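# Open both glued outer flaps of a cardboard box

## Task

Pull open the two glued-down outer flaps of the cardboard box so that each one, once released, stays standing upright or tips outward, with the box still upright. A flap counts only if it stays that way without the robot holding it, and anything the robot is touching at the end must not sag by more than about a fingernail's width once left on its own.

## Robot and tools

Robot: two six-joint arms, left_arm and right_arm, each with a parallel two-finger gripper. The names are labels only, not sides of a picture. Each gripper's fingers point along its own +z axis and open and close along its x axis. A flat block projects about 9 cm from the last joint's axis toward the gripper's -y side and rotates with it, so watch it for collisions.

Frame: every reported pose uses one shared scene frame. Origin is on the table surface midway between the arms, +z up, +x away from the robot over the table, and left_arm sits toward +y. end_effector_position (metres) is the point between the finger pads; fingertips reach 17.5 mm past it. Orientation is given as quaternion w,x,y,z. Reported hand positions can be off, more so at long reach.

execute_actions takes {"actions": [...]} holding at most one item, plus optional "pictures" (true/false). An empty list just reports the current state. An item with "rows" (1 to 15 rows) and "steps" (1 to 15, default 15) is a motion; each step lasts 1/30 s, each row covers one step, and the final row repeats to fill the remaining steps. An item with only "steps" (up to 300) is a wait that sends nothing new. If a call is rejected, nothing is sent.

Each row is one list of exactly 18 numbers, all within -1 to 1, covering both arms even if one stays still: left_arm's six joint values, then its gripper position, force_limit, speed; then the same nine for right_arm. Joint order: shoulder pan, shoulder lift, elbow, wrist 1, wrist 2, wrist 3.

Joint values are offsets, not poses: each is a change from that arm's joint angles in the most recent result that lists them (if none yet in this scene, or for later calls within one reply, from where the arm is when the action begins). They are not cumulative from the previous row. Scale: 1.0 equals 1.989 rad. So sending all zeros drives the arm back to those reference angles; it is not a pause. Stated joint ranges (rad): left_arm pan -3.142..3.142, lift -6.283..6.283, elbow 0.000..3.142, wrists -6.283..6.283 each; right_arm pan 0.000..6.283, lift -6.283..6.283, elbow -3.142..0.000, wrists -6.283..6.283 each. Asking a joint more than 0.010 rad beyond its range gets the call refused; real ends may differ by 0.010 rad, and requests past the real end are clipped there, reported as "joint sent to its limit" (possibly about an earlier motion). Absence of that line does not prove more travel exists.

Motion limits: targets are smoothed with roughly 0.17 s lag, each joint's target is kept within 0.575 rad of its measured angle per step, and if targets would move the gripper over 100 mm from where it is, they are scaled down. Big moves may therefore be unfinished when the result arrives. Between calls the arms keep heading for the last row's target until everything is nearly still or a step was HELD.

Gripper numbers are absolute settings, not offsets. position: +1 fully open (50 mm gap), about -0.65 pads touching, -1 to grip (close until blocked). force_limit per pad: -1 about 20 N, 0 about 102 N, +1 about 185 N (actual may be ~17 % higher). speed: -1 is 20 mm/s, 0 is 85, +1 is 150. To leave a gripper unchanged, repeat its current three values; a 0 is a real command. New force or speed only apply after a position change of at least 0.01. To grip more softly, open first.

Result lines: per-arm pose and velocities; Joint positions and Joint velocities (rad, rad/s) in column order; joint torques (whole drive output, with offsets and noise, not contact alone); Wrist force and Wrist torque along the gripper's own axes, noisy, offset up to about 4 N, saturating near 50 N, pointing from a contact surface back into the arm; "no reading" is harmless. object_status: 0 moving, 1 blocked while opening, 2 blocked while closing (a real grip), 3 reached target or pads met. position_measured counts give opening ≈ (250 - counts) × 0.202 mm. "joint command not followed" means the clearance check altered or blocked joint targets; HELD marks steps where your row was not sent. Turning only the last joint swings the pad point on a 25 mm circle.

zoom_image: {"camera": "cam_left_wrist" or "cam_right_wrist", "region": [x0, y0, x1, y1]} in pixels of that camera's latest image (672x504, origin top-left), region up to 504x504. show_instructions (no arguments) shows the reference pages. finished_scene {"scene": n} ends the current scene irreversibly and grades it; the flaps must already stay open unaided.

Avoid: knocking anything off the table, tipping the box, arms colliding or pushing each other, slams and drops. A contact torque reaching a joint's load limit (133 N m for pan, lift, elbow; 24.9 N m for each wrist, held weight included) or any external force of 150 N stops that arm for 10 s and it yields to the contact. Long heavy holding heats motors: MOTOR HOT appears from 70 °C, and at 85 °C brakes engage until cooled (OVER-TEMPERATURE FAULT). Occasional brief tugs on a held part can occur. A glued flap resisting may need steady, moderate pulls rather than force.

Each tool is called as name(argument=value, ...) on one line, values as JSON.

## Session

show_instructions()

execute_actions(actions=[])

Reference images for this scene: manual page 1, manual page 2, manual page 3, manual page 4.

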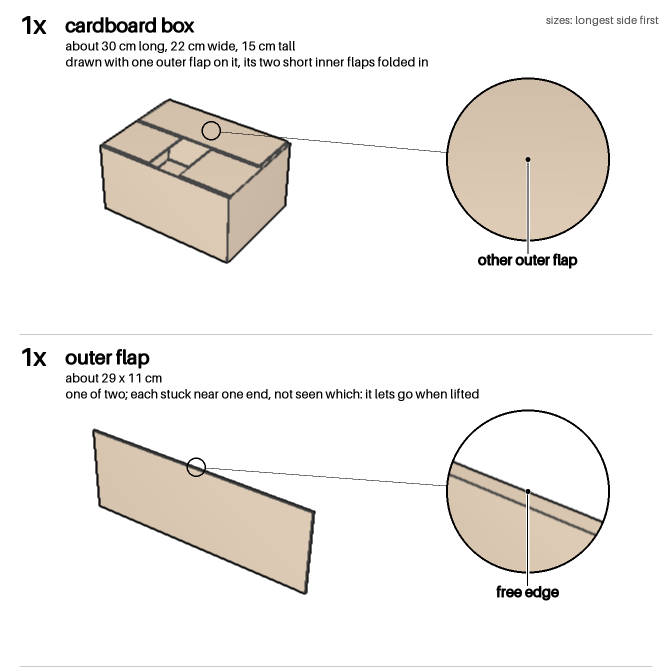

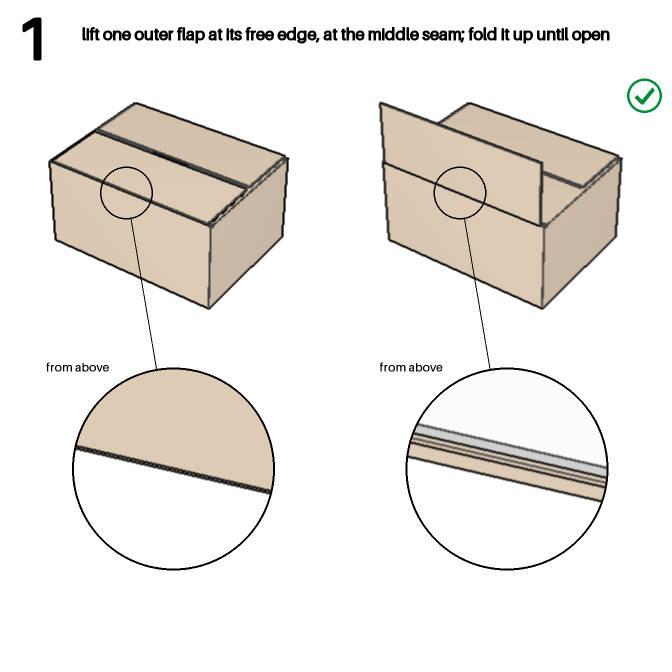

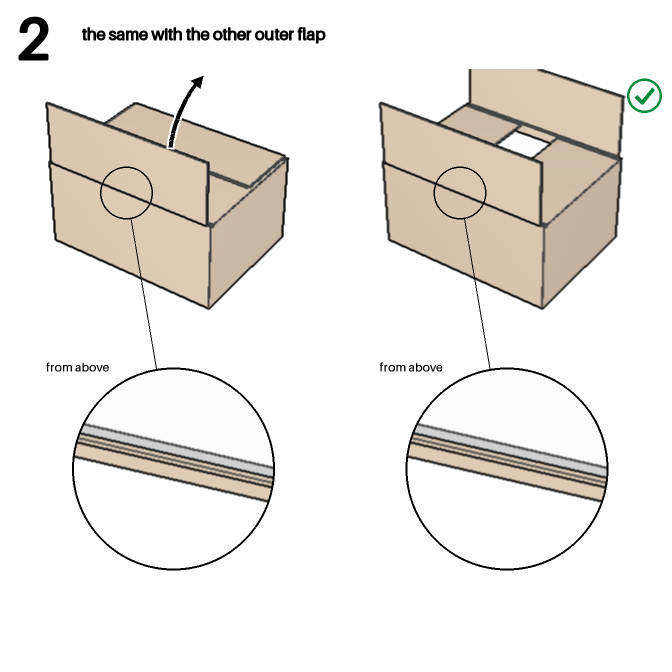

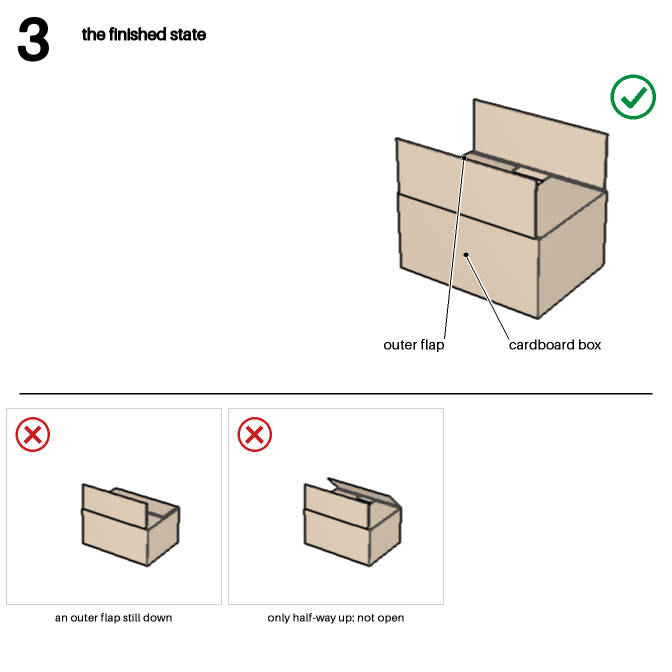

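Scene clock: 0.00 s of 4500.00 s.
left_arm: end_effector_position=(+0.4416, +0.3461, +0.3977) position_measured=3 object_status=3 end_effector_quat_wxyz=(+0.068, +0.875, +0.479, -0.011) end_effector_velocity=(-0.000, -0.000, +0.000) end_effector_angular_velocity=(-0.000, -0.001, -0.002) | right_arm: end_effector_position=(+0.2644, +0.1036, +0.3923) position_measured=173 object_status=3 end_effector_quat_wxyz=(+0.073, +0.892, -0.445, +0.031) end_effector_velocity=(+0.000, -0.000, +0.000) end_effector_angular_velocity=(-0.001, -0.001, -0.001)
Joint positions: left_arm=[-0.808 -1.79   1.581 -1.479 -1.644 -0.101] | right_arm=[ 4.448 -1.825 -1.044 -1.997  1.532 -2.513]
Joint velocities: left_arm=[-0.001 -0.    -0.001 -0.     0.     0.001] | right_arm=[ 0.     0.     0.    -0.001 -0.001  0.001]
Joint torques (N m, as the arm reports them, + toward a larger angle): no reading
Motor temperatures (°C, as the motors report them): left_arm=[22 20 23 29 25 27] | right_arm=[24 24 24 29 28 32]
Wrist force (N, on the end effector, along its own x y z axes, offset not removed): no reading
Wrist torque (N m, same axes, about the end effector's origin, offset not removed): no reading

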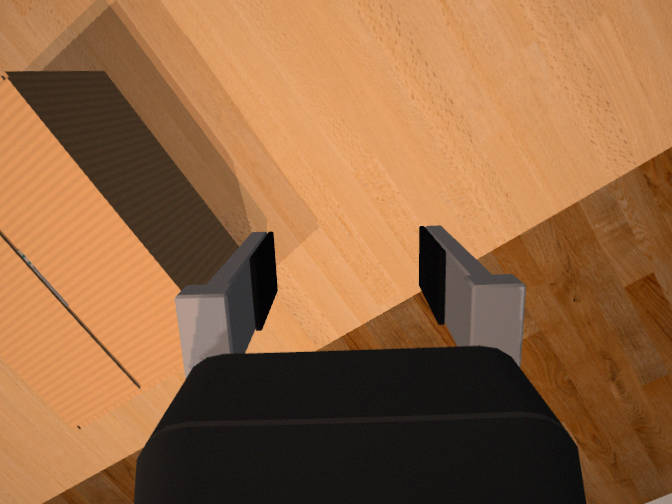

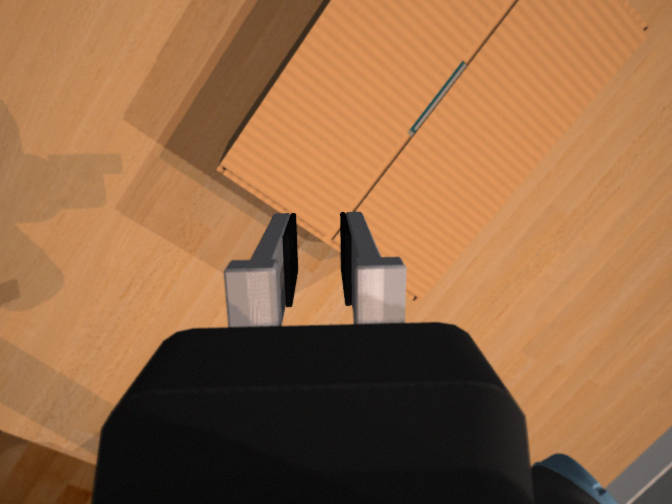

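execute_actions(actions=[{"rows":[[0.3,0,0,0,0,0,1,0,0,-0.1193,0.0819,-0.2352,0.2306,0.0195,0.2039,1,0,0]]}], pictures=false)

execute_actions(actions=[{"steps":25}])

Scene clock: 13.87 s of 4500.00 s.
left_arm: end_effector_position=(+0.4723, +0.5318, +0.3977) position_measured=3 object_status=3 end_effector_quat_wxyz=(+0.069, +0.743, +0.666, +0.005) end_effector_velocity=(-0.027, +0.414, +0.001) end_effector_angular_velocity=(-0.000, -0.002, +1.007) | right_arm: end_effector_position=(+0.3525, +0.0119, +0.3105) position_measured=3 object_status=0 end_effector_quat_wxyz=(+0.005, +0.726, -0.687, +0.002) end_effector_velocity=(+0.045, -0.079, -0.078) end_effector_angular_velocity=(+0.086, -0.027, -0.423)
Joint positions: left_arm=[-0.348 -1.79   1.581 -1.479 -1.644 -0.101] | right_arm=[ 4.229 -1.675 -1.469 -1.58   1.568 -2.143]
Joint velocities: left_arm=[ 1.007  0.    -0.002 -0.     0.    -0.001] | right_arm=[-0.148  0.098 -0.332  0.322  0.022  0.275]
Joint torques (N m, as the arm reports them, + toward a larger angle): left_arm=[ -3.64 -17.36 -26.43  -3.43  -0.77   0.25] | right_arm=[-8.65 41.74 21.64  5.48  2.42  2.45]
Motor temperatures (°C, as the motors report them): left_arm=[22 20 23 29 25 27] | right_arm=[24 24 24 29 28 32]
Wrist force (N, on the end effector, along its own x y z axes, offset not removed): left_arm=[-0.4 1.5 9.1] | right_arm=[0.8 -1.8 -0.2]
Wrist torque (N m, same axes, about the end effector's origin, offset not removed): left_arm=[0.33 0.29 0.22] | right_arm=[-0.33 -0.09 -0.04]
Steps of this call (steps 1 to 90: nothing new was sent; then 10.37 s passed at rest; steps 91 to 105: all 15 steps of this action). Readings (joint positions | what the end effector reports):
91: left_arm=[-0.808 -1.790 1.581 -1.479 -1.644 -0.101] | right_arm=[4.448 -1.825 -1.044 -1.997 1.532 -2.513] | left_arm position_measured=3 object_status=3 | right_arm position_measured=171 object_status=0
92: left_arm=[-0.805 -1.790 1.581 -1.479 -1.644 -0.101] | right_arm=[4.445 -1.822 -1.047 -1.993 1.534 -2.510] | left_arm position_measured=3 object_status=3 | right_arm position_measured=157 object_status=0
94: left_arm=[-0.758 -1.790 1.581 -1.479 -1.644 -0.101] | right_arm=[4.406 -1.792 -1.095 -1.946 1.542 -2.462] | left_arm position_measured=3 object_status=3 | right_arm position_measured=129 object_status=0
98: left_arm=[-0.605 -1.790 1.581 -1.479 -1.644 -0.101] | right_arm=[4.319 -1.734 -1.272 -1.772 1.555 -2.308] | left_arm position_measured=3 object_status=3 | right_arm position_measured=73 object_status=0
105: the state above

Scene clock: 14.70 s of 4500.00 s.
left_arm: end_effector_position=(+0.4648, +0.5873, +0.3977) position_measured=3 object_status=3 end_effector_quat_wxyz=(+0.068, +0.696, +0.715, +0.010) end_effector_velocity=(-0.000, +0.001, +0.000) end_effector_angular_velocity=(+0.000, -0.000, +0.001) | right_arm: end_effector_position=(+0.3581, +0.0016, +0.3004) position_measured=3 object_status=3 end_effector_quat_wxyz=(-0.000, +0.707, -0.707, -0.000) end_effector_velocity=(+0.000, +0.000, +0.001) end_effector_angular_velocity=(+0.002, -0.002, -0.000)
Joint positions: left_arm=[-0.212 -1.79   1.581 -1.479 -1.644 -0.101] | right_arm=[ 4.21  -1.662 -1.512 -1.538  1.571 -2.107]
Joint velocities: left_arm=[ 0.002  0.    -0.     0.     0.     0.001] | right_arm=[-0.     0.001 -0.     0.002 -0.     0.   ]
Joint torques (N m, as the arm reports them, + toward a larger angle): left_arm=[  5.68 -18.59 -25.93  -3.31  -0.55   0.19] | right_arm=[-10.59  39.95  15.96   5.07   2.15   2.11]
Motor temperatures (°C, as the motors report them): left_arm=[22 20 23 29 25 27] | right_arm=[24 24 24 29 28 32]
Wrist force (N, on the end effector, along its own x y z axes, offset not removed): left_arm=[1.3 1.7 5.5] | right_arm=[-0.5 0.7 -1.1]
Wrist torque (N m, same axes, about the end effector's origin, offset not removed): left_arm=[0.48 -0.22 0.17] | right_arm=[0.32 0.07 0.08]
Steps of this call (steps 1 to 25: the robot went on to your last target). Readings (joint positions | what the end effector reports):
1: left_arm=[-0.317 -1.790 1.581 -1.479 -1.644 -0.101] | right_arm=[4.225 -1.672 -1.479 -1.570 1.569 -2.135] | left_arm position_measured=3 object_status=3 | right_arm position_measured=3 object_status=0
2: left_arm=[-0.293 -1.790 1.581 -1.479 -1.644 -0.101] | right_arm=[4.222 -1.670 -1.486 -1.563 1.570 -2.128] | left_arm position_measured=3 object_status=3 | right_arm position_measured=3 object_status=0
4: left_arm=[-0.260 -1.790 1.581 -1.479 -1.644 -0.101] | right_arm=[4.217 -1.667 -1.497 -1.553 1.570 -2.120] | left_arm position_measured=3 object_status=3 | right_arm position_measured=3 object_status=0
8: left_arm=[-0.229 -1.790 1.581 -1.479 -1.644 -0.101] | right_arm=[4.213 -1.664 -1.506 -1.543 1.571 -2.112] | left_arm position_measured=3 object_status=3 | right_arm position_measured=3 object_status=3
25: the state above

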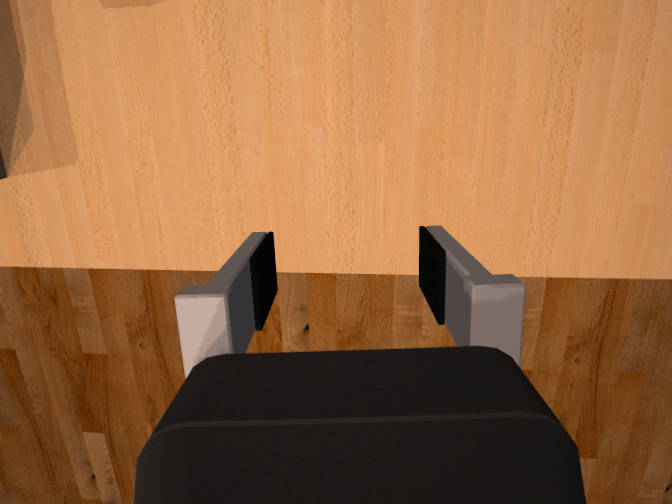

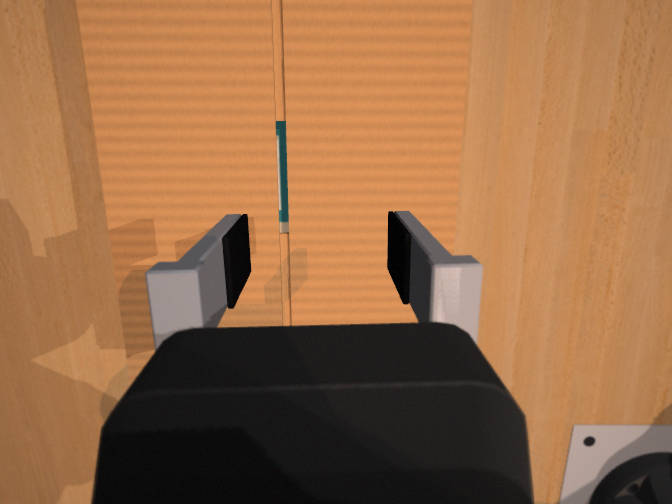

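execute_actions(actions=[{"rows":[[0,0,0,0,0,0,1,0,0,-0.1018,0.01,-0.1,0.376,0.2159,-0.0384,1,0,0]]}], pictures=false)

execute_actions(actions=[{"steps":20}], pictures=false)

Scene clock: 34.03 s of 4500.00 s.
left_arm: end_effector_position=(+0.4648, +0.5874, +0.3977) position_measured=3 object_status=3 end_effector_quat_wxyz=(+0.068, +0.696, +0.715, +0.010) end_effector_velocity=(+0.000, -0.000, -0.000) end_effector_angular_velocity=(+0.000, +0.000, -0.001) | right_arm: end_effector_position=(+0.4065, +0.0588, +0.3331) position_measured=3 object_status=3 end_effector_quat_wxyz=(-0.215, +0.667, -0.679, -0.219) end_effector_velocity=(+0.048, +0.068, +0.122) end_effector_angular_velocity=(+0.576, -0.258, +0.048)
Joint positions: left_arm=[-0.212 -1.79   1.581 -1.479 -1.644 -0.101] | right_arm=[ 4.018 -1.643 -1.701 -0.877  1.971 -2.18 ]
Joint velocities: left_arm=[-0.     0.     0.     0.     0.     0.001] | right_arm=[-0.079  0.005 -0.078  0.665  0.229 -0.024]
Joint torques (N m, as the arm reports them, + toward a larger angle): left_arm=[ -6.01 -20.81 -26.26  -3.41  -0.72   0.16] | right_arm=[-10.48  40.27  15.58   5.98   3.03  -2.47]
Motor temperatures (°C, as the motors report them): left_arm=[22 20 23 29 25 27] | right_arm=[24 24 24 29 28 32]
Wrist force (N, on the end effector, along its own x y z axes, offset not removed): left_arm=[1.3 -3.7 1.2] | right_arm=[0.2 -3.4 -1.3]
Wrist torque (N m, same axes, about the end effector's origin, offset not removed): left_arm=[-0.57 -0.18 0.03] | right_arm=[-0.44 -0.11 -0.05]
Steps of this call (steps 1 to 15: the robot went on to your last target; steps 16 to 90: nothing new was sent; then 15.83 s passed at rest; steps 91 to 105: all 15 steps of this action). Readings (joint positions | what the end effector reports):
91: left_arm=[-0.211 -1.790 1.581 -1.479 -1.644 -0.101] | right_arm=[4.210 -1.662 -1.512 -1.538 1.571 -2.107] | left_arm position_measured=3 object_status=3 | right_arm position_measured=3 object_status=3
92: left_arm=[-0.211 -1.790 1.581 -1.479 -1.644 -0.101] | right_arm=[4.207 -1.661 -1.515 -1.535 1.575 -2.110] | left_arm position_measured=3 object_status=3 | right_arm position_measured=3 object_status=3
94: left_arm=[-0.211 -1.790 1.581 -1.479 -1.644 -0.101] | right_arm=[4.163 -1.654 -1.559 -1.487 1.622 -2.135] | left_arm position_measured=3 object_status=3 | right_arm position_measured=3 object_status=3
98: left_arm=[-0.211 -1.790 1.581 -1.479 -1.644 -0.101] | right_arm=[4.065 -1.647 -1.655 -1.244 1.834 -2.166] | left_arm position_measured=3 object_status=3 | right_arm position_measured=3 object_status=3
105: the state above

Scene clock: 34.70 s of 4500.00 s.
left_arm: end_effector_position=(+0.4648, +0.5873, +0.3977) position_measured=3 object_status=3 end_effector_quat_wxyz=(+0.068, +0.696, +0.715, +0.010) end_effector_velocity=(-0.000, -0.000, -0.001) end_effector_angular_velocity=(+0.000, +0.001, +0.001) | right_arm: end_effector_position=(+0.4122, +0.0669, +0.3495) position_measured=3 object_status=3 end_effector_quat_wxyz=(-0.250, +0.665, -0.664, -0.233) end_effector_velocity=(+0.000, +0.000, +0.001) end_effector_angular_velocity=(+0.003, -0.001, -0.001)
Joint positions: left_arm=[-0.212 -1.79   1.581 -1.479 -1.644 -0.101] | right_arm=[ 4.008 -1.643 -1.711 -0.791  2.    -2.184]
Joint velocities: left_arm=[-0.     0.     0.001 -0.     0.    -0.001] | right_arm=[-0.    -0.    -0.     0.003  0.001  0.001]
Joint torques (N m, as the arm reports them, + toward a larger angle): left_arm=[ -6.09 -21.4  -26.07  -3.4   -0.62   0.14] | right_arm=[-10.25  40.51  15.36   5.96   3.1   -2.31]
Motor temperatures (°C, as the motors report them): left_arm=[22 20 23 29 25 27] | right_arm=[24 24 24 29 28 32]
Wrist force (N, on the end effector, along its own x y z axes, offset not removed): left_arm=[-2.5 -3.1 5.5] | right_arm=[-1.5 0.0 2.2]
Wrist torque (N m, same axes, about the end effector's origin, offset not removed): left_arm=[-0.37 0.61 -0.02] | right_arm=[0.11 0.30 -0.20]
Steps of this call (steps 1 to 20: the robot went on to your last target). Readings (joint positions | what the end effector reports):
1: left_arm=[-0.212 -1.790 1.581 -1.479 -1.644 -0.101] | right_arm=[4.016 -1.643 -1.703 -0.857 1.978 -2.181] | left_arm position_measured=3 object_status=3 | right_arm position_measured=3 object_status=3
2: left_arm=[-0.212 -1.790 1.581 -1.479 -1.644 -0.101] | right_arm=[4.014 -1.643 -1.705 -0.842 1.983 -2.182] | left_arm position_measured=3 object_status=3 | right_arm position_measured=3 object_status=3
4: left_arm=[-0.212 -1.790 1.581 -1.479 -1.644 -0.101] | right_arm=[4.012 -1.643 -1.707 -0.821 1.990 -2.182] | left_arm position_measured=3 object_status=3 | right_arm position_measured=3 object_status=3
8: left_arm=[-0.212 -1.790 1.581 -1.479 -1.644 -0.101] | right_arm=[4.009 -1.643 -1.709 -0.801 1.997 -2.183] | left_arm position_measured=3 object_status=3 | right_arm position_measured=3 object_status=3
20: the state above

execute_actions(actions=[{"rows":[[0,0,0,0,0,0,1,0,0,0,-0.003,-0.02,0.023,0,0,1,0,0],[0,0,0,0,0,0,1,0,0,0,-0.006,-0.04,0.046,0,0,1,0,0],[0,0,0,0,0,0,1,0,0,0,-0.009,-0.06,0.069,0,0,1,0,0],[0,0,0,0,0,0,1,0,0,0,-0.012,-0.08,0.092,0,0,1,0,0],[0,0,0,0,0,0,1,0,0,0,-0.015,-0.1,0.115,0,0,1,0,0],[0,0,0,0,0,0,1,0,0,0,-0.018,-0.12,0.138,0,0,1,0,0],[0,0,0,0,0,0,1,0,0,0,-0.021,-0.14,0.161,0,0,1,0,0],[0,0,0,0,0,0,1,0,0,0,-0.025,-0.16,0.185,0,0,1,0,0],[0,0,0,0,0,0,1,0,0,0,-0.0293,-0.1812,0.2114,0,0,1,0,0]]}], pictures=false)

execute_actions(actions=[{"steps":18}])

Scene clock: 43.00 s of 4500.00 s.
left_arm: end_effector_position=(+0.4648, +0.5873, +0.3977) position_measured=3 object_status=3 end_effector_quat_wxyz=(+0.068, +0.696, +0.715, +0.010) end_effector_velocity=(-0.000, -0.000, -0.000) end_effector_angular_velocity=(+0.000, +0.000, -0.001) | right_arm: end_effector_position=(+0.3900, +0.0424, +0.2161) position_measured=3 object_status=3 end_effector_quat_wxyz=(-0.250, +0.665, -0.664, -0.233) end_effector_velocity=(-0.042, -0.046, -0.137) end_effector_angular_velocity=(+0.012, -0.012, +0.000)
Joint positions: left_arm=[-0.212 -1.79   1.581 -1.479 -1.644 -0.101] | right_arm=[ 4.008 -1.693 -2.024 -0.427  2.001 -2.184]
Joint velocities: left_arm=[-0.     0.     0.001 -0.     0.     0.   ] | right_arm=[ 0.    -0.057 -0.362  0.436 -0.    -0.   ]
Joint torques (N m, as the arm reports them, + toward a larger angle): left_arm=[ -6.28 -21.54 -26.25  -3.27  -0.72   0.12] | right_arm=[-1.5  20.65 21.12  6.43 -0.48 -1.34]
Motor temperatures (°C, as the motors report them): left_arm=[22 20 23 29 25 27] | right_arm=[24 24 24 30 28 32]
Wrist force (N, on the end effector, along its own x y z axes, offset not removed): left_arm=[2.4 -4.0 6.7] | right_arm=[2.9 1.0 -0.4]
Wrist torque (N m, same axes, about the end effector's origin, offset not removed): left_arm=[-0.49 -0.50 0.06] | right_arm=[0.20 -0.35 -0.06]
Steps of this call (steps 1 to 15: the robot went on to your last target; steps 16 to 90: nothing new was sent; then 4.80 s passed at rest; steps 91 to 105: all 15 steps of this action). Readings (joint positions | what the end effector reports):
91: left_arm=[-0.212 -1.790 1.581 -1.479 -1.644 -0.101] | right_arm=[4.008 -1.642 -1.711 -0.790 2.001 -2.184] | left_arm position_measured=3 object_status=3 | right_arm position_measured=3 object_status=3
92: left_arm=[-0.212 -1.790 1.581 -1.479 -1.644 -0.101] | right_arm=[4.008 -1.643 -1.713 -0.788 2.001 -2.184] | left_arm position_measured=3 object_status=3 | right_arm position_measured=3 object_status=3
94: left_arm=[-0.212 -1.790 1.581 -1.479 -1.644 -0.101] | right_arm=[4.008 -1.646 -1.736 -0.762 2.001 -2.184] | left_arm position_measured=3 object_status=3 | right_arm position_measured=3 object_status=3
98: left_arm=[-0.212 -1.790 1.581 -1.479 -1.644 -0.101] | right_arm=[4.008 -1.663 -1.838 -0.647 2.001 -2.184] | left_arm position_measured=3 object_status=3 | right_arm position_measured=3 object_status=3
105: the state above

Scene clock: 43.60 s of 4500.00 s.
left_arm: end_effector_position=(+0.4648, +0.5873, +0.3977) position_measured=3 object_status=3 end_effector_quat_wxyz=(+0.068, +0.696, +0.715, +0.010) end_effector_velocity=(+0.000, -0.001, -0.000) end_effector_angular_velocity=(-0.000, +0.000, -0.004) | right_arm: end_effector_position=(+0.3843, +0.0361, +0.1988) position_measured=3 object_status=3 end_effector_quat_wxyz=(-0.251, +0.665, -0.664, -0.233) end_effector_velocity=(-0.000, -0.001, -0.002) end_effector_angular_velocity=(-0.002, +0.001, -0.001)
Joint positions: left_arm=[-0.212 -1.79   1.581 -1.479 -1.644 -0.101] | right_arm=[ 4.008 -1.701 -2.07  -0.371  2.    -2.184]
Joint velocities: left_arm=[-0.003 -0.    -0.     0.001 -0.     0.001] | right_arm=[-0.    -0.001 -0.004  0.004 -0.001  0.001]
Joint torques (N m, as the arm reports them, + toward a larger angle): left_arm=[ -6.64 -21.32 -26.75  -3.33  -0.74   0.07] | right_arm=[ 8.84 17.14 11.48  5.82 -1.38 -0.13]
Motor temperatures (°C, as the motors report them): left_arm=[22 20 23 29 25 27] | right_arm=[24 24 24 30 28 32]
Wrist force (N, on the end effector, along its own x y z axes, offset not removed): left_arm=[-1.4 -2.4 5.6] | right_arm=[0.5 0.4 1.0]
Wrist torque (N m, same axes, about the end effector's origin, offset not removed): left_arm=[-0.33 0.23 0.13] | right_arm=[0.23 -0.03 -0.21]
Steps of this call (steps 1 to 18: the robot went on to your last target). Readings (joint positions | what the end effector reports):
1: left_arm=[-0.212 -1.790 1.581 -1.479 -1.644 -0.101] | right_arm=[4.008 -1.695 -2.035 -0.414 2.001 -2.184] | left_arm position_measured=3 object_status=3 | right_arm position_measured=3 object_status=3
2: left_arm=[-0.212 -1.790 1.581 -1.479 -1.644 -0.101] | right_arm=[4.008 -1.696 -2.043 -0.404 2.001 -2.184] | left_arm position_measured=3 object_status=3 | right_arm position_measured=3 object_status=3
4: left_arm=[-0.212 -1.790 1.581 -1.479 -1.644 -0.101] | right_arm=[4.008 -1.698 -2.054 -0.390 2.001 -2.184] | left_arm position_measured=3 object_status=3 | right_arm position_measured=3 object_status=3
8: left_arm=[-0.212 -1.790 1.581 -1.479 -1.644 -0.101] | right_arm=[4.008 -1.700 -2.065 -0.377 2.001 -2.184] | left_arm position_measured=3 object_status=3 | right_arm position_measured=3 object_status=3
18: the state above

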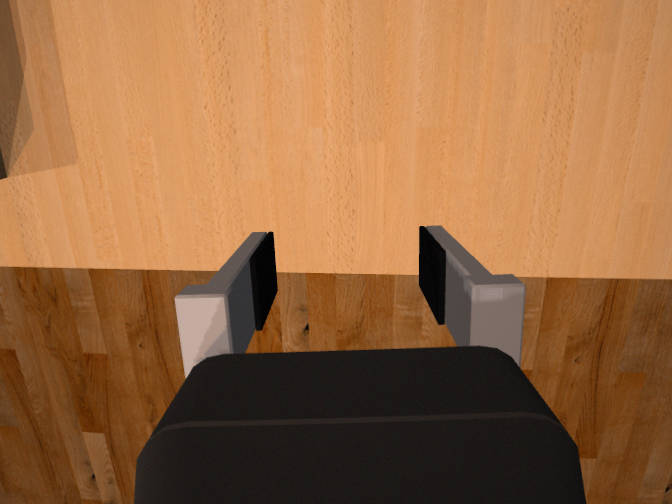

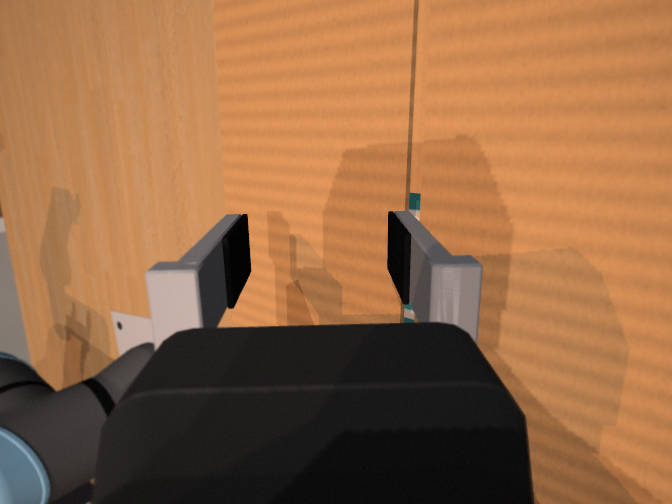

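execute_actions(actions=[{"rows":[[0,0,0,0,0,0,1,0,0,0.0027,0.0061,-0.0071,0.0011,0,0,1,0,0],[0,0,0,0,0,0,1,0,0,0.0027,0.0061,-0.0071,0.0011,0,0,1,0,0],[0,0,0,0,0,0,1,0,0,0.0027,0.004,-0.0088,0.0048,0,0,1,0,0],[0,0,0,0,0,0,1,0,0,0.0027,0.002,-0.0105,0.0086,0,0,1,0,0],[0,0,0,0,0,0,1,0,0,0.0027,0,-0.0122,0.0124,0,0,1,0,0],[0,0,0,0,0,0,1,0,0,0.0027,-0.0021,-0.0139,0.0161,0,0,1,0,0],[0,0,0,0,0,0,1,0,0,0.0027,-0.0042,-0.0156,0.0199,0,0,1,0,0]]}], pictures=false)

execute_actions(actions=[{"steps":10}])

zoom_image(camera="cam_right_wrist", region=[300, 150, 500, 340])

Scene clock: 58.70 s of 4500.00 s.
left_arm: end_effector_position=(+0.4648, +0.5873, +0.3977) position_measured=3 object_status=3 end_effector_quat_wxyz=(+0.068, +0.696, +0.715, +0.010) end_effector_velocity=(-0.000, +0.000, -0.000) end_effector_angular_velocity=(+0.000, +0.000, +0.002) | right_arm: end_effector_position=(+0.3784, +0.0342, +0.1875) position_measured=3 object_status=3 end_effector_quat_wxyz=(-0.250, +0.667, -0.662, -0.234) end_effector_velocity=(-0.002, -0.001, -0.010) end_effector_angular_velocity=(-0.001, -0.001, +0.003)
Joint positions: left_arm=[-0.212 -1.79   1.581 -1.479 -1.644 -0.101] | right_arm=[ 4.013 -1.707 -2.099 -0.335  2.    -2.184]
Joint velocities: left_arm=[ 0.001  0.     0.    -0.     0.    -0.001] | right_arm=[ 0.002 -0.012 -0.017  0.029 -0.    -0.002]
Joint torques (N m, as the arm reports them, + toward a larger angle): left_arm=[ -6.18 -21.24 -26.4   -3.32  -0.77   0.1 ] | right_arm=[10.3  12.38  4.51  3.52 -0.99  1.53]
Motor temperatures (°C, as the motors report them): left_arm=[22 20 23 29 25 27] | right_arm=[24 24 24 30 28 32]
Wrist force (N, on the end effector, along its own x y z axes, offset not removed): left_arm=[-1.0 2.2 1.5] | right_arm=[-5.1 -3.3 -5.0]
Wrist torque (N m, same axes, about the end effector's origin, offset not removed): left_arm=[0.39 0.14 -0.16] | right_arm=[0.13 -0.02 -0.21]
Steps of this call (steps 1 to 15: the robot went on to your last target; steps 16 to 90: nothing new was sent; then 11.60 s passed at rest; steps 91 to 105: all 15 steps of this action). Readings (joint positions | what the end effector reports):
91: left_arm=[-0.212 -1.790 1.581 -1.479 -1.644 -0.101] | right_arm=[4.008 -1.701 -2.071 -0.370 2.000 -2.184] | left_arm position_measured=3 object_status=3 | right_arm position_measured=3 object_status=3
92: left_arm=[-0.212 -1.790 1.581 -1.479 -1.644 -0.101] | right_arm=[4.009 -1.700 -2.072 -0.370 2.000 -2.184] | left_arm position_measured=3 object_status=3 | right_arm position_measured=3 object_status=3
94: left_arm=[-0.212 -1.790 1.581 -1.479 -1.644 -0.101] | right_arm=[4.010 -1.697 -2.077 -0.369 2.000 -2.184] | left_arm position_measured=3 object_status=3 | right_arm position_measured=3 object_status=3
98: left_arm=[-0.212 -1.790 1.581 -1.479 -1.644 -0.101] | right_arm=[4.012 -1.699 -2.088 -0.355 2.000 -2.184] | left_arm position_measured=3 object_status=3 | right_arm position_measured=3 object_status=3
105: the state above

Scene clock: 59.03 s of 4500.00 s.
left_arm: end_effector_position=(+0.4648, +0.5873, +0.3977) position_measured=3 object_status=3 end_effector_quat_wxyz=(+0.068, +0.696, +0.715, +0.010) end_effector_velocity=(-0.001, +0.001, -0.001) end_effector_angular_velocity=(-0.000, +0.002, +0.003) | right_arm: end_effector_position=(+0.3781, +0.0341, +0.1862) position_measured=3 object_status=3 end_effector_quat_wxyz=(-0.250, +0.667, -0.662, -0.234) end_effector_velocity=(+0.000, -0.000, -0.001) end_effector_angular_velocity=(-0.000, -0.001, -0.000)
Joint positions: left_arm=[-0.212 -1.79   1.581 -1.479 -1.644 -0.101] | right_arm=[ 4.013 -1.709 -2.101 -0.332  2.    -2.184]
Joint velocities: left_arm=[ 0.002 -0.     0.002  0.    -0.    -0.001] | right_arm=[ 0.    -0.001 -0.001  0.002 -0.001  0.   ]
Joint torques (N m, as the arm reports them, + toward a larger angle): left_arm=[ -5.42 -21.19 -26.24  -3.33  -0.82   0.19] | right_arm=[12.23 13.45  5.    3.43 -0.56  0.96]
Motor temperatures (°C, as the motors report them): left_arm=[22 20 23 29 25 27] | right_arm=[24 24 24 30 28 32]
Wrist force (N, on the end effector, along its own x y z axes, offset not removed): left_arm=[-2.2 0.1 3.3] | right_arm=[-8.1 -6.3 -7.0]
Wrist torque (N m, same axes, about the end effector's origin, offset not removed): left_arm=[0.09 0.28 -0.05] | right_arm=[-0.34 0.25 -0.10]
Steps of this call (steps 1 to 10: the robot went on to your last target). Readings (joint positions | what the end effector reports):
1: left_arm=[-0.212 -1.790 1.581 -1.479 -1.644 -0.101] | right_arm=[4.013 -1.708 -2.100 -0.334 2.000 -2.184] | left_arm position_measured=3 object_status=3 | right_arm position_measured=3 object_status=3
2: left_arm=[-0.212 -1.790 1.581 -1.479 -1.644 -0.101] | right_arm=[4.013 -1.708 -2.100 -0.334 2.000 -2.184] | left_arm position_measured=3 object_status=3 | right_arm position_measured=3 object_status=3
4: left_arm=[-0.212 -1.790 1.581 -1.479 -1.644 -0.101] | right_arm=[4.013 -1.708 -2.101 -0.333 2.000 -2.184] | left_arm position_measured=3 object_status=3 | right_arm position_measured=3 object_status=3
8: left_arm=[-0.212 -1.790 1.581 -1.479 -1.644 -0.101] | right_arm=[4.013 -1.709 -2.101 -0.332 2.000 -2.184] | left_arm position_measured=3 object_status=3 | right_arm position_measured=3 object_status=3
10: the state above

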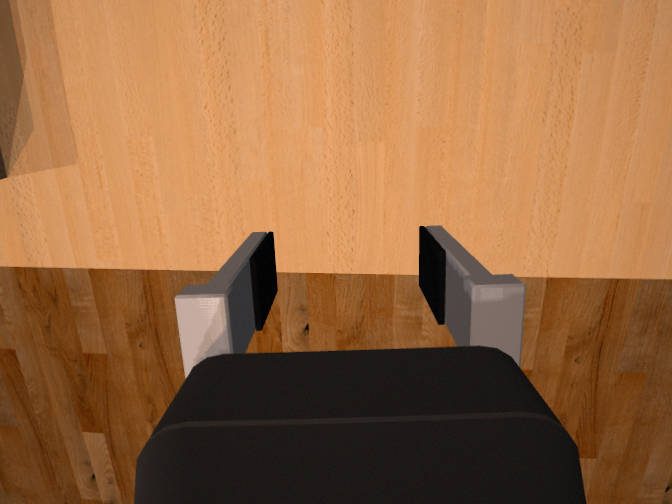

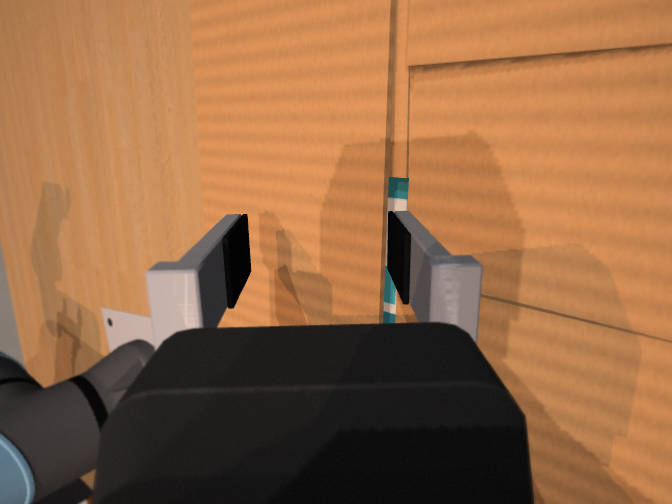

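Region (300, 150, 500, 340) of cam_right_wrist's 672x504 image, scaled by 2.520, with more detail than that image has; it fills the top 479 rows of this view, and the rest is white.

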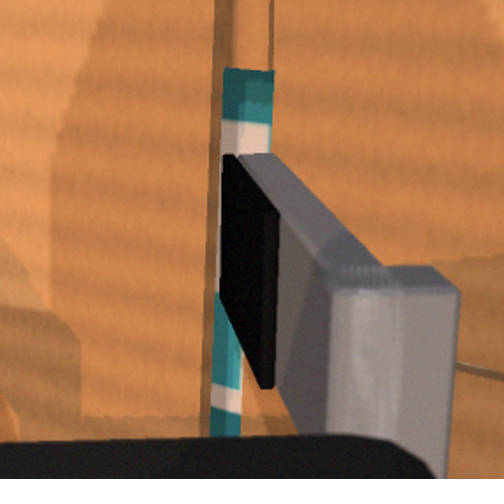

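Same as before. Down 8.5 mm more.

execute_actions(actions=[{"rows":[[0,0,0,0,0,0,1,0,0,0,-0.0014,-0.0011,0.0025,0,0,1,0,0],[0,0,0,0,0,0,1,0,0,0,-0.0027,-0.0022,0.0049,0,0,1,0,0],[0,0,0,0,0,0,1,0,0,0,-0.0041,-0.0033,0.0074,0,0,1,0,0],[0,0,0,0,0,0,1,0,0,0,-0.0054,-0.0045,0.0099,0,0,1,0,0],[0,0,0,0,0,0,1,0,0,0,-0.0068,-0.0056,0.0123,0,0,1,0,0]]}], pictures=false)

execute_actions(actions=[{"steps":8}])

zoom_image(camera="cam_right_wrist", region=[300, 150, 500, 340])

Scene clock: 66.13 s of 4500.00 s.
left_arm: end_effector_position=(+0.4648, +0.5873, +0.3977) position_measured=3 object_status=3 end_effector_quat_wxyz=(+0.068, +0.696, +0.715, +0.010) end_effector_velocity=(-0.000, -0.000, -0.000) end_effector_angular_velocity=(+0.000, +0.001, -0.001) | right_arm: end_effector_position=(+0.3777, +0.0338, +0.1780) position_measured=3 object_status=3 end_effector_quat_wxyz=(-0.250, +0.667, -0.662, -0.234) end_effector_velocity=(+0.001, +0.001, -0.001) end_effector_angular_velocity=(+0.004, -0.006, -0.001)
Joint positions: left_arm=[-0.212 -1.79   1.581 -1.479 -1.644 -0.101] | right_arm=[ 4.013 -1.722 -2.112 -0.309  2.001 -2.184]
Joint velocities: left_arm=[-0.001 -0.     0.001  0.     0.    -0.   ] | right_arm=[ 0.    -0.005 -0.003  0.016 -0.002 -0.   ]
Joint torques (N m, as the arm reports them, + toward a larger angle): left_arm=[ -6.07 -21.68 -26.43  -3.33  -0.77   0.19] | right_arm=[-0.16 13.76  6.    4.02 -2.29 -0.65]
Motor temperatures (°C, as the motors report them): left_arm=[22 20 23 29 25 27] | right_arm=[24 24 24 30 28 32]
Wrist force (N, on the end effector, along its own x y z axes, offset not removed): left_arm=[1.5 -1.6 1.7] | right_arm=[-8.4 0.3 -1.5]
Wrist torque (N m, same axes, about the end effector's origin, offset not removed): left_arm=[-0.21 -0.35 0.06] | right_arm=[0.14 0.39 0.13]
Steps of this call (steps 1 to 15: the robot went on to your last target; steps 16 to 90: nothing new was sent; then 3.60 s passed at rest; steps 91 to 105: all 15 steps of this action). Readings (joint positions | what the end effector reports):
91: left_arm=[-0.212 -1.790 1.581 -1.479 -1.644 -0.101] | right_arm=[4.013 -1.709 -2.102 -0.331 2.000 -2.184] | left_arm position_measured=3 object_status=3 | right_arm position_measured=3 object_status=3
92: left_arm=[-0.212 -1.790 1.581 -1.479 -1.644 -0.101] | right_arm=[4.013 -1.709 -2.102 -0.331 2.000 -2.184] | left_arm position_measured=3 object_status=3 | right_arm position_measured=3 object_status=3
94: left_arm=[-0.212 -1.790 1.581 -1.479 -1.644 -0.101] | right_arm=[4.013 -1.711 -2.103 -0.328 2.000 -2.184] | left_arm position_measured=3 object_status=3 | right_arm position_measured=3 object_status=3
98: left_arm=[-0.212 -1.790 1.581 -1.479 -1.644 -0.101] | right_arm=[4.013 -1.717 -2.108 -0.316 2.001 -2.184] | left_arm position_measured=3 object_status=3 | right_arm position_measured=3 object_status=3
105: the state above

Scene clock: 66.40 s of 4500.00 s.
left_arm: end_effector_position=(+0.4648, +0.5873, +0.3977) position_measured=3 object_status=3 end_effector_quat_wxyz=(+0.068, +0.696, +0.715, +0.010) end_effector_velocity=(+0.000, +0.000, +0.000) end_effector_angular_velocity=(+0.000, -0.001, -0.001) | right_arm: end_effector_position=(+0.3778, +0.0338, +0.1778) position_measured=3 object_status=3 end_effector_quat_wxyz=(-0.250, +0.667, -0.662, -0.234) end_effector_velocity=(-0.000, +0.000, -0.000) end_effector_angular_velocity=(+0.000, -0.002, +0.002)
Joint positions: left_arm=[-0.212 -1.79   1.581 -1.479 -1.644 -0.101] | right_arm=[ 4.013 -1.722 -2.112 -0.307  2.    -2.184]
Joint velocities: left_arm=[ 0.001  0.    -0.    -0.    -0.     0.002] | right_arm=[ 0.001 -0.    -0.001  0.003 -0.001 -0.002]
Joint torques (N m, as the arm reports them, + toward a larger angle): left_arm=[ -6.16 -21.26 -26.13  -3.43  -0.78   0.22] | right_arm=[-6.99 14.13  7.37  3.96 -2.75  0.63]
Motor temperatures (°C, as the motors report them): left_arm=[22 20 23 29 25 27] | right_arm=[24 24 24 30 28 32]
Wrist force (N, on the end effector, along its own x y z axes, offset not removed): left_arm=[-2.3 -0.9 2.3] | right_arm=[-9.5 -2.7 -3.4]
Wrist torque (N m, same axes, about the end effector's origin, offset not removed): left_arm=[0.35 0.35 0.06] | right_arm=[-0.71 0.34 0.10]
Steps of this call (steps 1 to 8: the robot went on to your last target). Readings (joint positions | what the end effector reports):
1: left_arm=[-0.212 -1.790 1.581 -1.479 -1.644 -0.101] | right_arm=[4.013 -1.722 -2.112 -0.309 2.001 -2.184] | left_arm position_measured=3 object_status=3 | right_arm position_measured=3 object_status=3
2: left_arm=[-0.212 -1.790 1.581 -1.479 -1.644 -0.101] | right_arm=[4.013 -1.722 -2.112 -0.308 2.001 -2.184] | left_arm position_measured=3 object_status=3 | right_arm position_measured=3 object_status=3
4: left_arm=[-0.212 -1.790 1.581 -1.479 -1.644 -0.101] | right_arm=[4.013 -1.722 -2.112 -0.308 2.001 -2.184] | left_arm position_measured=3 object_status=3 | right_arm position_measured=3 object_status=3
8: the state above

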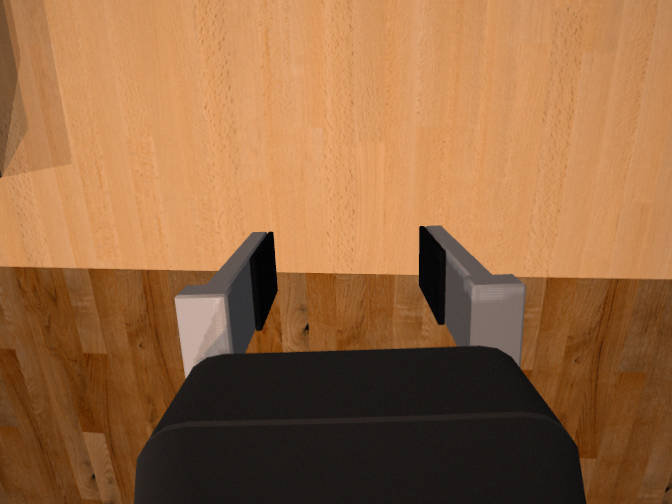

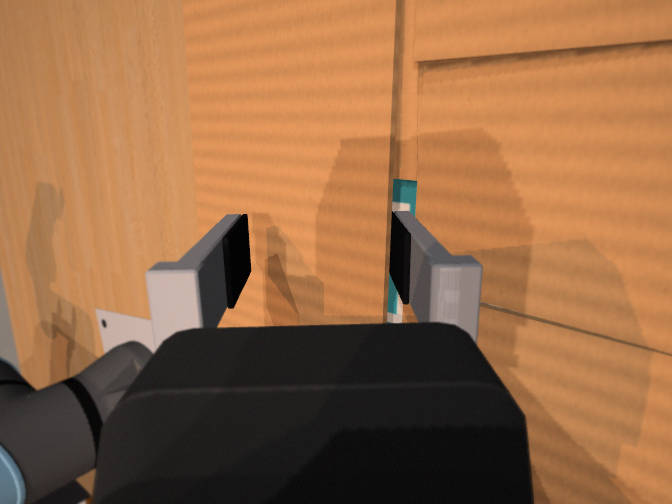

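Region (300, 150, 500, 340) of cam_right_wrist's 672x504 image, scaled by 2.520, with more detail than that image has; it fills the top 479 rows of this view, and the rest is white.

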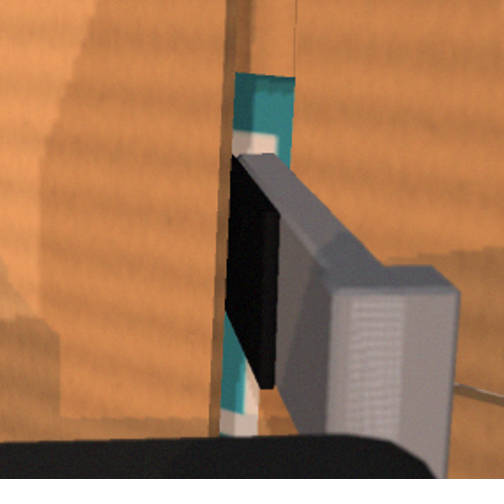

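execute_actions(actions=[{"rows":[[0,0,0,0,0,0,1,0,0,0.0005,0.0012,0.0021,-0.0033,0,0,1,0,0],[0,0,0,0,0,0,1,0,0,0.001,0.0024,0.0042,-0.0066,0,0,1,0,0],[0,0,0,0,0,0,1,0,0,0.0013,0.0038,0.006,-0.0098,0,0,1,0,0],[0,0,0,0,0,0,1,0,0,0.0015,0.0052,0.0079,-0.0131,0,0,1,0,0],[0,0,0,0,0,0,1,0,0,0.0017,0.0066,0.0097,-0.0163,0,0,1,0,0],[0,0,0,0,0,0,1,0,0,0.0019,0.008,0.0116,-0.0196,0,0,1,0,0],[0,0,0,0,0,0,1,0,0,0.0021,0.0094,0.0134,-0.0228,0,0,1,0,0],[0,0,0,0,0,0,1,0,0,0.0023,0.0108,0.0153,-0.0261,0,0,1,0,0],[0,0,0,0,0,0,1,0,0,0.0025,0.0122,0.0171,-0.0293,0,0,1,0,0],[0,0,0,0,0,0,1,0,0,0.0027,0.0136,0.019,-0.0326,0,0,1,0,0]]}], pictures=false)

execute_actions(actions=[{"steps":10}])

Scene clock: 76.93 s of 4500.00 s.
left_arm: end_effector_position=(+0.4648, +0.5873, +0.3977) position_measured=3 object_status=3 end_effector_quat_wxyz=(+0.068, +0.696, +0.715, +0.010) end_effector_velocity=(+0.000, -0.000, +0.000) end_effector_angular_velocity=(-0.000, -0.000, -0.000) | right_arm: end_effector_position=(+0.3784, +0.0386, +0.1963) position_measured=3 object_status=3 end_effector_quat_wxyz=(-0.250, +0.668, -0.660, -0.235) end_effector_velocity=(+0.000, +0.005, +0.025) end_effector_angular_velocity=(+0.002, -0.000, +0.005)
Joint positions: left_arm=[-0.212 -1.79   1.581 -1.479 -1.644 -0.101] | right_arm=[ 4.018 -1.699 -2.08  -0.363  2.    -2.184]
Joint velocities: left_arm=[-0.001 -0.    -0.    -0.    -0.    -0.   ] | right_arm=[ 0.005  0.032  0.041 -0.071  0.001  0.001]
Joint torques (N m, as the arm reports them, + toward a larger angle): left_arm=[ -6.68 -21.2  -26.69  -3.43  -0.81   0.16] | right_arm=[12.45 40.56 35.74  3.23  3.12  0.67]
Motor temperatures (°C, as the motors report them): left_arm=[22 20 23 29 25 27] | right_arm=[24 24 24 30 28 32]
Wrist force (N, on the end effector, along its own x y z axes, offset not removed): left_arm=[-0.9 -5.8 0.1] | right_arm=[5.7 3.5 -1.1]
Wrist torque (N m, same axes, about the end effector's origin, offset not removed): left_arm=[-0.95 0.13 0.07] | right_arm=[0.28 0.23 0.01]
Steps of this call (steps 1 to 15: the robot went on to your last target; steps 16 to 90: nothing new was sent; then 7.03 s passed at rest; steps 91 to 105: all 15 steps of this action). Readings (joint positions | what the end effector reports):
91: left_arm=[-0.212 -1.790 1.581 -1.479 -1.644 -0.101] | right_arm=[4.013 -1.722 -2.112 -0.307 2.000 -2.184] | left_arm position_measured=3 object_status=3 | right_arm position_measured=3 object_status=3
92: left_arm=[-0.212 -1.790 1.581 -1.479 -1.644 -0.101] | right_arm=[4.013 -1.722 -2.112 -0.307 2.000 -2.184] | left_arm position_measured=3 object_status=3 | right_arm position_measured=3 object_status=3
94: left_arm=[-0.212 -1.790 1.581 -1.479 -1.644 -0.101] | right_arm=[4.014 -1.721 -2.110 -0.312 2.000 -2.184] | left_arm position_measured=3 object_status=3 | right_arm position_measured=3 object_status=3
98: left_arm=[-0.212 -1.790 1.581 -1.479 -1.644 -0.101] | right_arm=[4.016 -1.714 -2.099 -0.330 2.000 -2.184] | left_arm position_measured=3 object_status=3 | right_arm position_measured=3 object_status=3
105: the state above

Scene clock: 77.27 s of 4500.00 s.
left_arm: end_effector_position=(+0.4648, +0.5873, +0.3977) position_measured=3 object_status=3 end_effector_quat_wxyz=(+0.068, +0.696, +0.715, +0.010) end_effector_velocity=(-0.000, +0.000, -0.000) end_effector_angular_velocity=(+0.000, +0.000, -0.000) | right_arm: end_effector_position=(+0.3784, +0.0392, +0.1992) position_measured=3 object_status=3 end_effector_quat_wxyz=(-0.249, +0.668, -0.660, -0.235) end_effector_velocity=(+0.000, +0.000, +0.002) end_effector_angular_velocity=(-0.000, -0.000, -0.001)
Joint positions: left_arm=[-0.212 -1.79   1.581 -1.479 -1.644 -0.101] | right_arm=[ 4.019 -1.696 -2.075 -0.372  2.    -2.184]
Joint velocities: left_arm=[ 0.    -0.     0.001 -0.     0.     0.001] | right_arm=[-0.     0.002  0.003 -0.005 -0.001  0.   ]
Joint torques (N m, as the arm reports them, + toward a larger angle): left_arm=[ -5.66 -21.53 -26.27  -3.41  -0.78   0.14] | right_arm=[10.59 42.38 36.1   3.34  3.92 -0.71]
Motor temperatures (°C, as the motors report them): left_arm=[22 20 23 29 25 27] | right_arm=[24 24 24 30 28 32]
Wrist force (N, on the end effector, along its own x y z axes, offset not removed): left_arm=[-0.4 -2.2 4.5] | right_arm=[5.9 -1.8 0.5]
Wrist torque (N m, same axes, about the end effector's origin, offset not removed): left_arm=[-0.29 0.05 -0.16] | right_arm=[-0.39 -0.06 -0.09]
Steps of this call (steps 1 to 10: the robot went on to your last target). Readings (joint positions | what the end effector reports):
1: left_arm=[-0.212 -1.790 1.581 -1.479 -1.644 -0.101] | right_arm=[4.018 -1.698 -2.079 -0.365 2.000 -2.184] | left_arm position_measured=3 object_status=3 | right_arm position_measured=3 object_status=3
2: left_arm=[-0.212 -1.790 1.581 -1.479 -1.644 -0.101] | right_arm=[4.018 -1.698 -2.078 -0.367 2.000 -2.184] | left_arm position_measured=3 object_status=3 | right_arm position_measured=3 object_status=3
4: left_arm=[-0.212 -1.790 1.581 -1.479 -1.644 -0.101] | right_arm=[4.019 -1.697 -2.076 -0.369 2.000 -2.184] | left_arm position_measured=3 object_status=3 | right_arm position_measured=3 object_status=3
8: left_arm=[-0.212 -1.790 1.581 -1.479 -1.644 -0.101] | right_arm=[4.019 -1.696 -2.075 -0.371 2.000 -2.184] | left_arm position_measured=3 object_status=3 | right_arm position_measured=3 object_status=3
10: the state above

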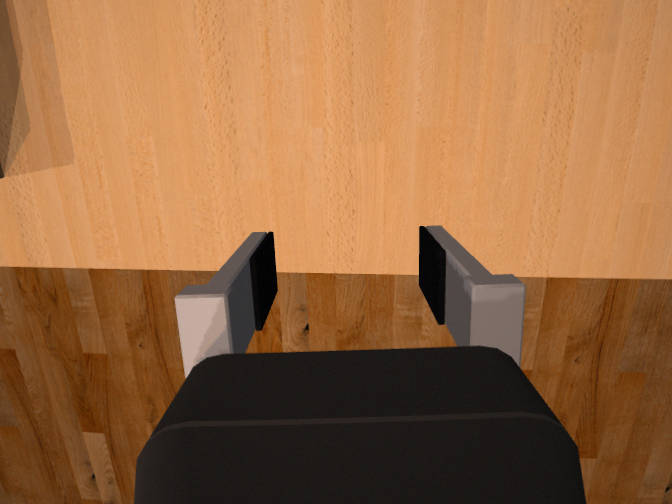

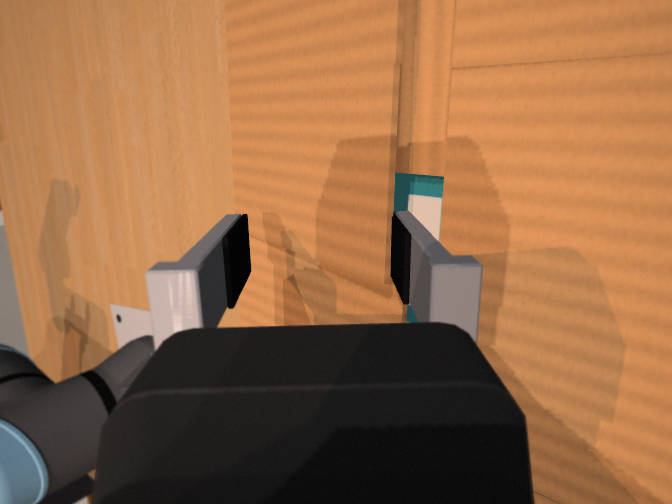

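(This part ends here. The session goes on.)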